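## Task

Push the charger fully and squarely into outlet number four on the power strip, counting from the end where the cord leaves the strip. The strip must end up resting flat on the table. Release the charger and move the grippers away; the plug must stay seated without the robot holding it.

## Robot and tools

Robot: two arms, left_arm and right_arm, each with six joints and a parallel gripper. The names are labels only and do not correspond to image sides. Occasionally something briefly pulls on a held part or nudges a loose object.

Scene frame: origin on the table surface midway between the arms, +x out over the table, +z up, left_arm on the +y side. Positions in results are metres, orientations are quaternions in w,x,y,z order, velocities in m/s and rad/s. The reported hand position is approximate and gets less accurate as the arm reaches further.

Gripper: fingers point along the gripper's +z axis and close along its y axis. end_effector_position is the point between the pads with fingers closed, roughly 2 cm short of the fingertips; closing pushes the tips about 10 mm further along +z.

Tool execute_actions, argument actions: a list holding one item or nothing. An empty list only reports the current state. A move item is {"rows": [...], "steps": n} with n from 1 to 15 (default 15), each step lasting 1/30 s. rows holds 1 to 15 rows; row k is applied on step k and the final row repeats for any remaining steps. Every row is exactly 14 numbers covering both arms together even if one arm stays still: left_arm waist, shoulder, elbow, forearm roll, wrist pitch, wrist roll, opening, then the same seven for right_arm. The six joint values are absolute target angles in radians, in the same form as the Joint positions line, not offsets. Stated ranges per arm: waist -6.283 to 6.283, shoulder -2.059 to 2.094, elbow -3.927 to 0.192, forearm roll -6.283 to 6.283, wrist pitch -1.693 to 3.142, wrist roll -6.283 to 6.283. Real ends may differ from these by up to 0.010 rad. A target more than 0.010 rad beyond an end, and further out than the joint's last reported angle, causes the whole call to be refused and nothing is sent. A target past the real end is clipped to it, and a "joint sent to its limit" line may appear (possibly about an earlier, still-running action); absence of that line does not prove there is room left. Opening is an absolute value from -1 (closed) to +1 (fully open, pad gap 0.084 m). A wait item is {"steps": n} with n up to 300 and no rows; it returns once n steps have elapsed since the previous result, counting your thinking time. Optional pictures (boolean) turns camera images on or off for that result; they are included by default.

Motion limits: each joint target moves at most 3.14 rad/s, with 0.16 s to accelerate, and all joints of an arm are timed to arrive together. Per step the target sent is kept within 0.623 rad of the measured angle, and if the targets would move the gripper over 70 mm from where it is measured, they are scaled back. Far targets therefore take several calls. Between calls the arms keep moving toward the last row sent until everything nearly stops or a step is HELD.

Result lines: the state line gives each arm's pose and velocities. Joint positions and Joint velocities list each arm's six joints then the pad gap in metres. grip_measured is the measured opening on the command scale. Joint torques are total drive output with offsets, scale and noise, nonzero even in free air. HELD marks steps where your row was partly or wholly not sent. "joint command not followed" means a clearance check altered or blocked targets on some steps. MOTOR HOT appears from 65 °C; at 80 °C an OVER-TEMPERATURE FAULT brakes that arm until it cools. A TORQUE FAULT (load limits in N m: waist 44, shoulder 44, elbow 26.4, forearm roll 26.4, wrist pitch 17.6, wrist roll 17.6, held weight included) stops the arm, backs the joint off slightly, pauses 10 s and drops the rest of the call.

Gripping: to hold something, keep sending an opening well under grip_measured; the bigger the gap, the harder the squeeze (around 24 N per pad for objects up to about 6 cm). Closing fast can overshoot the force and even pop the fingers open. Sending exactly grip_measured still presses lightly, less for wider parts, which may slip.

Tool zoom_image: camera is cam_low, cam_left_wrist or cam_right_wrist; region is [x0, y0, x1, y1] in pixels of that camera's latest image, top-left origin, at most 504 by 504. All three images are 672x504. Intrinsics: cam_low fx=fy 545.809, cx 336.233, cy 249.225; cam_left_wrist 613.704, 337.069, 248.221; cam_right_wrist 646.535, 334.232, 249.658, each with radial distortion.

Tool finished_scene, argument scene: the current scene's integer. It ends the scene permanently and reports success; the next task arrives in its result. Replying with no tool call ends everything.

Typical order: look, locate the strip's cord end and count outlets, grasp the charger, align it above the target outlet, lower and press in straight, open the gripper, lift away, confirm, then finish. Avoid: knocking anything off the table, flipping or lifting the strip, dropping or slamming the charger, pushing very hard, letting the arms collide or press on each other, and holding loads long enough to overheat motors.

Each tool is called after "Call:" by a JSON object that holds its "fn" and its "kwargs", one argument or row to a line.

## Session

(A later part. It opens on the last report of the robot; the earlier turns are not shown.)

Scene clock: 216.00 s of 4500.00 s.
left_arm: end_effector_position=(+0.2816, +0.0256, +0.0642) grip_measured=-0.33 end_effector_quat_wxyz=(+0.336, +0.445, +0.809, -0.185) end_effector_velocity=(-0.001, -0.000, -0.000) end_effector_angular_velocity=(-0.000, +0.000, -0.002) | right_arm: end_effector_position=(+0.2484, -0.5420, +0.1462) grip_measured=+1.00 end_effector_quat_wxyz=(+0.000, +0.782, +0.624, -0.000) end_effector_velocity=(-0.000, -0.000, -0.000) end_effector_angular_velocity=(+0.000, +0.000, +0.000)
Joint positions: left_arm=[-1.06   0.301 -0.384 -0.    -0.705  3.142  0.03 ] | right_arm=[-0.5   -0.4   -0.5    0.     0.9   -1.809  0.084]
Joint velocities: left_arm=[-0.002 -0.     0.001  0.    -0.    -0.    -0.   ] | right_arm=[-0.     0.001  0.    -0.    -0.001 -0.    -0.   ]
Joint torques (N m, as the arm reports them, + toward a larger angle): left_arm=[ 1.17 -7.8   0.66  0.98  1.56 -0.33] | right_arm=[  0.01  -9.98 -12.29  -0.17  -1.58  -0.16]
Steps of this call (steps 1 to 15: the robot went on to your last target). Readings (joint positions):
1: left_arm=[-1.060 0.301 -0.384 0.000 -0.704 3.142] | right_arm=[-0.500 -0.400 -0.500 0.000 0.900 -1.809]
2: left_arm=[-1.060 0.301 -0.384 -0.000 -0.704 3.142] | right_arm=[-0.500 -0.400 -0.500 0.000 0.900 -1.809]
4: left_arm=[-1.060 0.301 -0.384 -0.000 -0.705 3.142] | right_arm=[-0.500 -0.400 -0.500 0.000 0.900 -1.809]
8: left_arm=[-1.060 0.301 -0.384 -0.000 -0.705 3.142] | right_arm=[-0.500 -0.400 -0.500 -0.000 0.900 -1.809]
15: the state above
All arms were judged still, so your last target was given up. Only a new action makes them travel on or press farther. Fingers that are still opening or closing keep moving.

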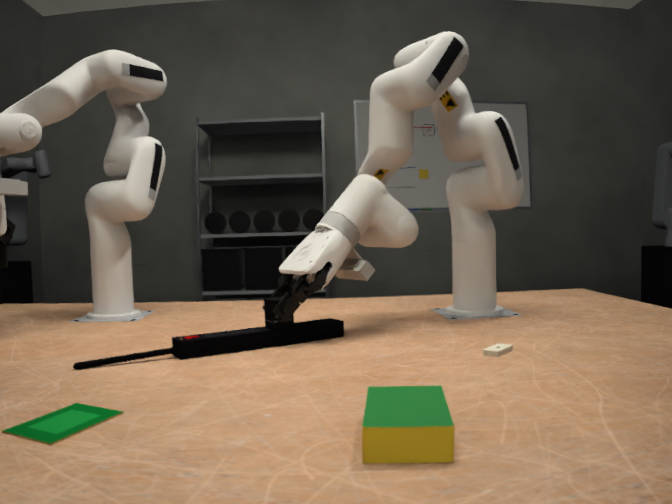

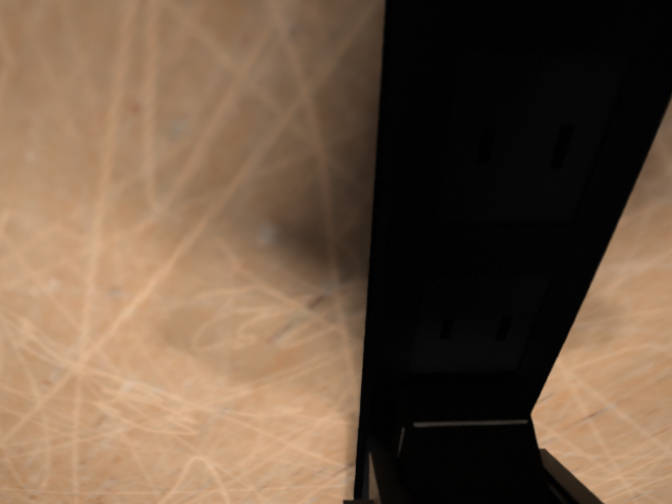

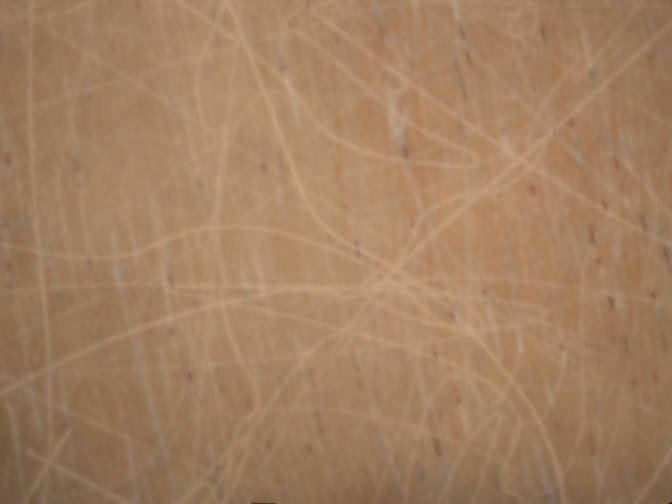

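Call:
{"fn": "execute_actions", "kwargs": {
  "actions": []
}}

Call:
{"fn": "execute_actions", "kwargs": {
  "actions": [
    {"rows":[[-1.06,0.3063,-0.3839,0,-0.7078,3.1416,-1,-0.5,-0.4,-0.5,0,0.9,-1.809,1]],"steps":15}
  ]
}}

Call:
{"fn": "zoom_image", "kwargs": {
  "camera": "cam_low",
  "region": [250,295,320,347]
}}

Scene clock: 235.40 s of 4500.00 s.
left_arm: end_effector_position=(+0.2814, +0.0259, +0.0637) grip_measured=-0.33 end_effector_quat_wxyz=(+0.336, +0.445, +0.809, -0.185) end_effector_velocity=(-0.000, +0.000, -0.000) end_effector_angular_velocity=(+0.000, +0.001, +0.001) | right_arm: end_effector_position=(+0.2484, -0.5420, +0.1462) grip_measured=+1.00 end_effector_quat_wxyz=(+0.000, +0.782, +0.624, -0.000) end_effector_velocity=(-0.001, +0.001, -0.001) end_effector_angular_velocity=(+0.002, +0.003, +0.002)
Joint positions: left_arm=[-1.06   0.302 -0.383  0.    -0.705  3.142  0.03 ] | right_arm=[-0.5   -0.4   -0.5   -0.     0.9   -1.809  0.084]
Joint velocities: left_arm=[-0.     0.     0.    -0.     0.    -0.001 -0.   ] | right_arm=[ 0.001  0.001  0.001 -0.     0.002 -0.    -0.   ]
Joint torques (N m, as the arm reports them, + toward a larger angle): left_arm=[ 1.11 -7.17 -2.14  0.92  1.55 -0.47] | right_arm=[ -0.12  -9.88 -12.35  -0.23  -1.64  -0.18]
Steps of this call (steps 1 to 90: nothing new was sent; then 16.40 s passed at rest). Readings (joint positions):
1: left_arm=[-1.060 0.301 -0.384 -0.000 -0.705 3.142] | right_arm=[-0.500 -0.400 -0.500 -0.000 0.900 -1.809]
2: left_arm=[-1.060 0.301 -0.383 -0.000 -0.705 3.142] | right_arm=[-0.500 -0.400 -0.500 -0.000 0.900 -1.809]
4: left_arm=[-1.060 0.301 -0.383 -0.000 -0.705 3.142] | right_arm=[-0.500 -0.400 -0.500 0.000 0.900 -1.809]
8: left_arm=[-1.060 0.301 -0.383 -0.000 -0.705 3.142] | right_arm=[-0.500 -0.400 -0.500 -0.000 0.900 -1.809]
90: the state above

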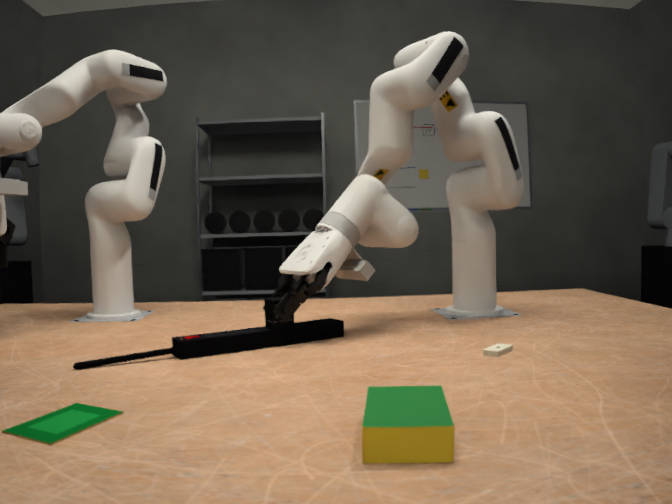

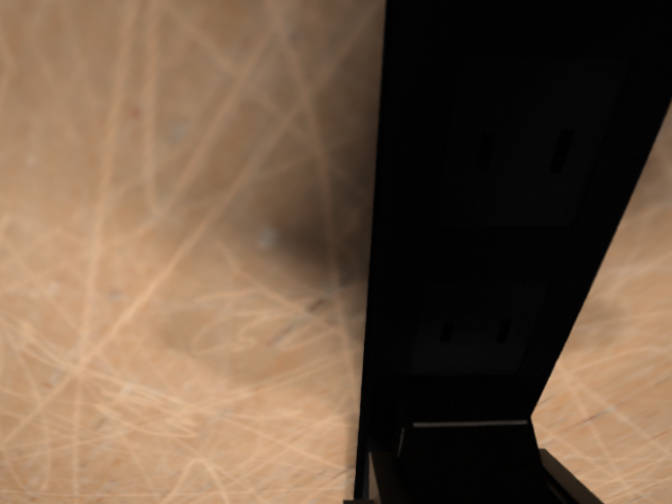

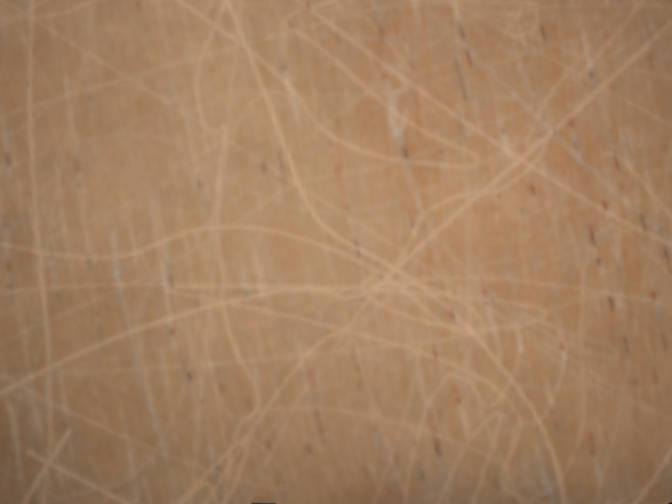

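Scene clock: 235.90 s of 4500.00 s.
left_arm: end_effector_position=(+0.2815, +0.0257, +0.0634) grip_measured=-0.33 end_effector_quat_wxyz=(+0.337, +0.445, +0.809, -0.185) end_effector_velocity=(-0.000, -0.000, -0.000) end_effector_angular_velocity=(-0.000, -0.000, -0.001) | right_arm: end_effector_position=(+0.2484, -0.5420, +0.1462) grip_measured=+1.00 end_effector_quat_wxyz=(+0.000, +0.782, +0.624, -0.000) end_effector_velocity=(+0.000, -0.000, +0.001) end_effector_angular_velocity=(-0.001, -0.002, -0.000)
Joint positions: left_arm=[-1.06   0.306 -0.384 -0.    -0.711  3.142  0.03 ] | right_arm=[-0.5   -0.4   -0.5   -0.     0.9   -1.809  0.084]
Joint velocities: left_arm=[-0.001  0.001 -0.001  0.    -0.001  0.     0.   ] | right_arm=[-0.    -0.003 -0.    -0.     0.001  0.     0.   ]
Joint torques (N m, as the arm reports them, + toward a larger angle): left_arm=[ 1.24 -4.32 -3.6   0.95  2.23 -0.41] | right_arm=[ -0.12  -9.94 -12.23  -0.23  -1.62  -0.16]
Steps of this call (steps 1 to 15: all 15 steps of this action). Readings (joint positions):
1: left_arm=[-1.060 0.302 -0.383 0.000 -0.705 3.142] | right_arm=[-0.500 -0.400 -0.500 0.000 0.900 -1.809]
2: left_arm=[-1.060 0.302 -0.383 0.000 -0.706 3.142] | right_arm=[-0.500 -0.400 -0.500 0.000 0.900 -1.809]
4: left_arm=[-1.060 0.304 -0.383 0.000 -0.708 3.142] | right_arm=[-0.500 -0.400 -0.500 0.000 0.900 -1.809]
8: left_arm=[-1.060 0.305 -0.383 0.000 -0.711 3.142] | right_arm=[-0.500 -0.400 -0.500 -0.000 0.900 -1.809]
15: the state above

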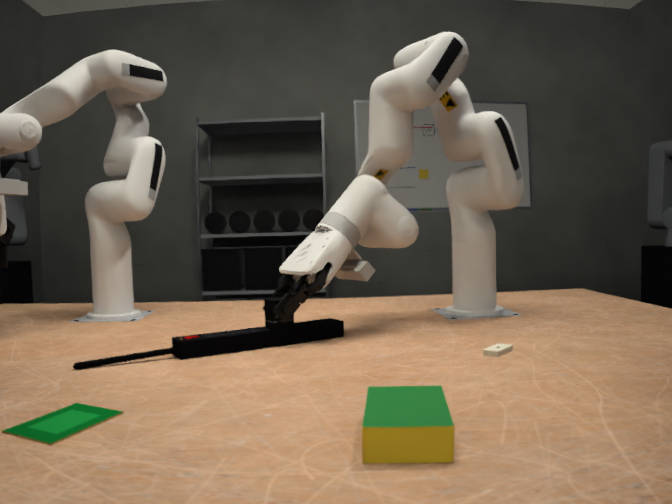

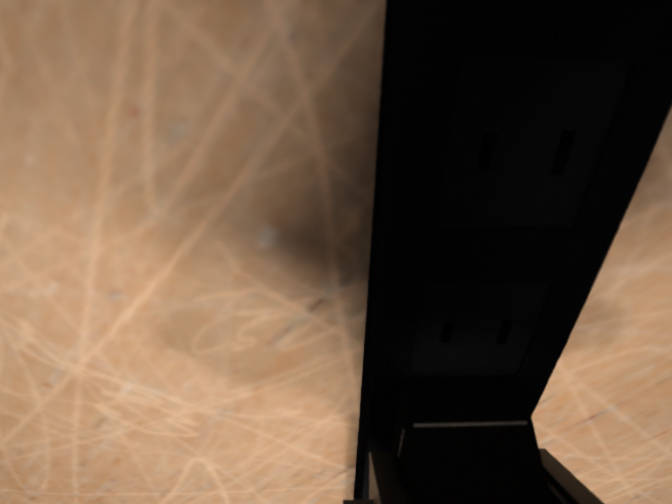

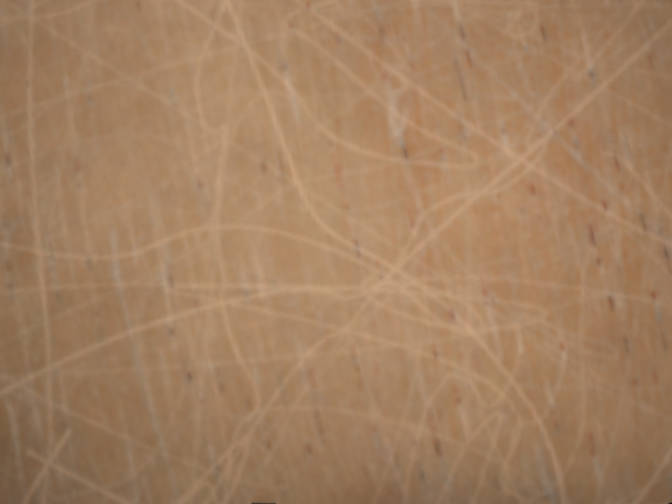

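Region (250, 295, 320, 347) of cam_low's 672x504 image, scaled by 7.200, with more detail than that image has; it fills the top 374 rows of this view, and the rest is white.

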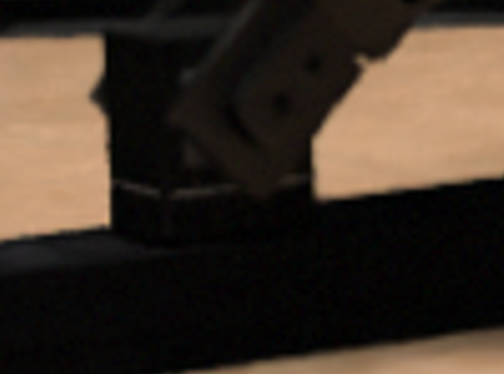

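Seated.

Call:
{"fn": "execute_actions", "kwargs": {
  "actions": [
    {"rows":[[-1.06,0.297,-0.382,0,-0.701,3.1416,-1,-0.5,-0.4,-0.5,0,0.9,-1.809,1]],"steps":12}
  ],
  "pictures": false
}}

Call:
{"fn": "execute_actions", "kwargs": {
  "actions": [
    {"rows":[[-1.06,0.297,-0.382,0,-0.701,3.1416,0.6,-0.5,-0.4,-0.5,0,0.9,-1.809,1]],"steps":12}
  ],
  "pictures": false
}}

Call:
{"fn": "execute_actions", "kwargs": {
  "actions": [
    {"rows":[[-1.06,-0.15,-0.35,0,-0.285,3.1416,0.6,-0.5,-0.4,-0.5,0,0.9,-1.809,1]],"steps":15}
  ],
  "pictures": false
}}

Call:
{"fn": "execute_actions", "kwargs": {
  "actions": [
    {"rows":[[-0.6,-0.3,-0.5,0,0.1,3.1416,0.6,-0.5,-0.4,-0.5,0,0.9,-1.809,1]],"steps":15}
  ]
}}

Call:
{"fn": "zoom_image", "kwargs": {
  "camera": "cam_low",
  "region": [160,270,360,370]
}}

Scene clock: 246.07 s of 4500.00 s.
left_arm: end_effector_position=(+0.2811, +0.0264, +0.0637) grip_measured=-0.33 end_effector_quat_wxyz=(+0.334, +0.446, +0.810, -0.184) end_effector_velocity=(-0.001, +0.001, +0.000) end_effector_angular_velocity=(+0.002, +0.000, -0.000) | right_arm: end_effector_position=(+0.2484, -0.5420, +0.1462) grip_measured=+1.00 end_effector_quat_wxyz=(+0.000, +0.782, +0.624, -0.000) end_effector_velocity=(-0.000, -0.000, -0.000) end_effector_angular_velocity=(+0.000, +0.001, -0.001)
Joint positions: left_arm=[-1.06   0.298 -0.381 -0.    -0.7    3.142  0.03 ] | right_arm=[-0.5   -0.4   -0.5    0.     0.9   -1.809  0.084]
Joint velocities: left_arm=[-0.    -0.004  0.003 -0.     0.002  0.001 -0.   ] | right_arm=[-0.001  0.001 -0.     0.     0.001  0.    -0.   ]
Joint torques (N m, as the arm reports them, + toward a larger angle): left_arm=[  1.12 -11.01  -2.94   0.86   0.54  -0.43] | right_arm=[ -0.15  -9.93 -12.33  -0.23  -1.58  -0.2 ]
Steps of this call (steps 1 to 15: the robot went on to your last target; steps 16 to 90: nothing new was sent; then 6.77 s passed at rest; steps 91 to 102: all 12 steps of this action). Readings (joint positions):
91: left_arm=[-1.060 0.306 -0.384 -0.000 -0.711 3.142] | right_arm=[-0.500 -0.400 -0.500 0.000 0.900 -1.809]
92: left_arm=[-1.060 0.305 -0.384 -0.000 -0.710 3.142] | right_arm=[-0.500 -0.400 -0.500 -0.000 0.900 -1.809]
94: left_arm=[-1.060 0.303 -0.384 -0.000 -0.705 3.142] | right_arm=[-0.500 -0.400 -0.500 -0.000 0.900 -1.809]
98: left_arm=[-1.060 0.299 -0.382 -0.000 -0.701 3.142] | right_arm=[-0.500 -0.400 -0.500 -0.000 0.900 -1.809]
102: the state above

Scene clock: 246.47 s of 4500.00 s.
left_arm: end_effector_position=(+0.2810, +0.0266, +0.0636) grip_measured=+0.59 end_effector_quat_wxyz=(+0.334, +0.446, +0.810, -0.184) end_effector_velocity=(+0.003, -0.005, +0.008) end_effector_angular_velocity=(-0.019, -0.012, -0.000) | right_arm: end_effector_position=(+0.2484, -0.5420, +0.1462) grip_measured=+1.00 end_effector_quat_wxyz=(+0.000, +0.782, +0.624, -0.000) end_effector_velocity=(-0.000, -0.000, +0.000) end_effector_angular_velocity=(-0.000, -0.000, -0.000)
Joint positions: left_arm=[-1.06   0.298 -0.381 -0.    -0.7    3.142  0.069] | right_arm=[-0.5   -0.4   -0.5    0.     0.9   -1.809  0.084]
Joint velocities: left_arm=[ 0.001 -0.007 -0.008  0.001 -0.008  0.     0.   ] | right_arm=[-0.001 -0.001  0.001 -0.    -0.    -0.    -0.   ]
Joint torques (N m, as the arm reports them, + toward a larger angle): left_arm=[  1.22 -18.76 -10.77   0.84  -2.11  -0.42] | right_arm=[ -0.11  -9.92 -12.21  -0.28  -1.67  -0.2 ]
Steps of this call (steps 1 to 12: all 12 steps of this action). Readings (joint positions):
1: left_arm=[-1.060 0.298 -0.381 -0.000 -0.700 3.142] | right_arm=[-0.500 -0.400 -0.500 0.000 0.900 -1.809]
2: left_arm=[-1.060 0.299 -0.380 -0.000 -0.698 3.142] | right_arm=[-0.500 -0.400 -0.500 -0.000 0.900 -1.809]
4: left_arm=[-1.060 0.302 -0.375 -0.000 -0.695 3.142] | right_arm=[-0.500 -0.400 -0.500 0.000 0.900 -1.809]
8: left_arm=[-1.060 0.300 -0.378 -0.000 -0.698 3.142] | right_arm=[-0.500 -0.400 -0.500 -0.000 0.900 -1.809]
12: the state above

Scene clock: 246.97 s of 4500.00 s.
left_arm: end_effector_position=(+0.2828, +0.0238, +0.1667) grip_measured=+0.59 end_effector_quat_wxyz=(+0.336, +0.445, +0.809, -0.185) end_effector_velocity=(-0.014, +0.021, -0.005) end_effector_angular_velocity=(+0.079, +0.050, -0.002) | right_arm: end_effector_position=(+0.2484, -0.5420, +0.1462) grip_measured=+1.00 end_effector_quat_wxyz=(+0.000, +0.782, +0.624, -0.000) end_effector_velocity=(+0.000, -0.000, +0.000) end_effector_angular_velocity=(-0.001, -0.001, +0.000)
Joint positions: left_arm=[-1.06  -0.139 -0.351  0.    -0.297  3.142  0.069] | right_arm=[-0.5   -0.4   -0.5   -0.     0.9   -1.809  0.084]
Joint velocities: left_arm=[-0.002 -0.109  0.042  0.     0.161  0.    -0.   ] | right_arm=[ 0.    -0.    -0.001 -0.    -0.     0.     0.   ]
Joint torques (N m, as the arm reports them, + toward a larger angle): left_arm=[  0.78 -12.07 -17.39   0.79  -2.42  -0.45] | right_arm=[  0.02  -9.95 -12.31  -0.15  -1.58  -0.15]
Steps of this call (steps 1 to 15: all 15 steps of this action). Readings (joint positions):
1: left_arm=[-1.060 0.298 -0.381 -0.000 -0.700 3.142] | right_arm=[-0.500 -0.400 -0.500 -0.000 0.900 -1.809]
2: left_arm=[-1.060 0.294 -0.381 -0.000 -0.695 3.142] | right_arm=[-0.500 -0.400 -0.500 0.000 0.900 -1.809]
4: left_arm=[-1.060 0.251 -0.375 0.000 -0.650 3.142] | right_arm=[-0.500 -0.400 -0.500 0.000 0.900 -1.809]
8: left_arm=[-1.060 0.041 -0.366 -0.000 -0.464 3.142] | right_arm=[-0.500 -0.400 -0.500 -0.000 0.900 -1.809]
15: the state above

Scene clock: 247.47 s of 4500.00 s.
left_arm: end_effector_position=(+0.4168, +0.1317, +0.2133) grip_measured=+0.59 end_effector_quat_wxyz=(+0.333, +0.297, +0.888, -0.112) end_effector_velocity=(+0.248, +0.312, +0.119) end_effector_angular_velocity=(+0.087, +0.114, +0.819) | right_arm: end_effector_position=(+0.2484, -0.5420, +0.1462) grip_measured=+1.00 end_effector_quat_wxyz=(+0.000, +0.782, +0.624, -0.000) end_effector_velocity=(+0.000, -0.000, +0.000) end_effector_angular_velocity=(-0.000, -0.000, -0.000)
Joint positions: left_arm=[-0.701 -0.265 -0.467 -0.     0.014  3.142  0.069] | right_arm=[-0.5   -0.4   -0.5   -0.     0.9   -1.809  0.084]
Joint velocities: left_arm=[ 0.82  -0.283 -0.265 -0.     0.691  0.001 -0.   ] | right_arm=[ 0.    -0.    -0.001  0.     0.001  0.    -0.   ]
Joint torques (N m, as the arm reports them, + toward a larger angle): left_arm=[  0.58 -13.98 -20.22   0.81  -2.41  -0.32] | right_arm=[ -0.03 -10.1  -12.27  -0.22  -1.57  -0.19]
Steps of this call (steps 1 to 15: all 15 steps of this action). Readings (joint positions):
1: left_arm=[-1.060 -0.142 -0.350 0.000 -0.293 3.142] | right_arm=[-0.500 -0.400 -0.500 -0.000 0.900 -1.809]
2: left_arm=[-1.056 -0.145 -0.351 0.000 -0.286 3.142] | right_arm=[-0.500 -0.400 -0.500 -0.000 0.900 -1.809]
4: left_arm=[-1.016 -0.158 -0.363 0.001 -0.248 3.142] | right_arm=[-0.500 -0.400 -0.500 0.000 0.900 -1.809]
8: left_arm=[-0.895 -0.199 -0.405 -0.000 -0.150 3.142] | right_arm=[-0.500 -0.400 -0.500 0.000 0.900 -1.809]
15: the state above

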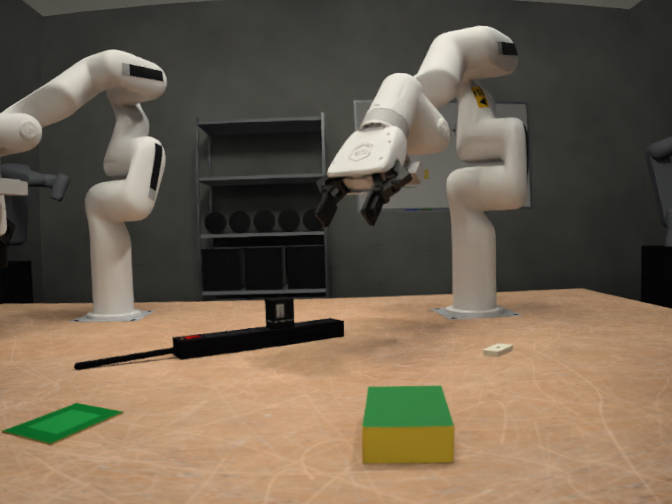

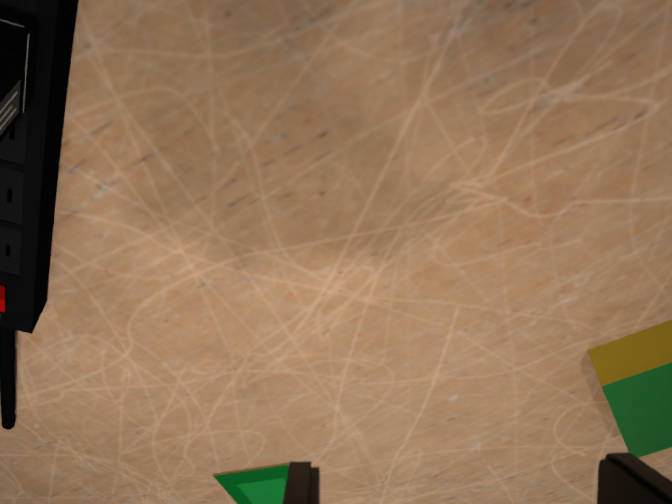

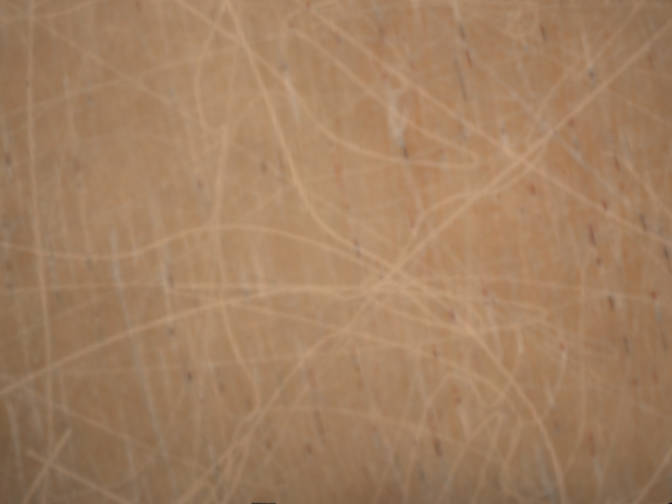

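Region (160, 270, 360, 370) of cam_low's 672x504 image, scaled by 2.520, with more detail than that image has.

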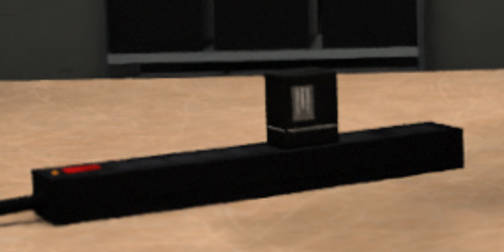

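Call:
{"fn": "finished_scene", "kwargs": {
  "scene": 2
}}

The scene is finished: the task was done.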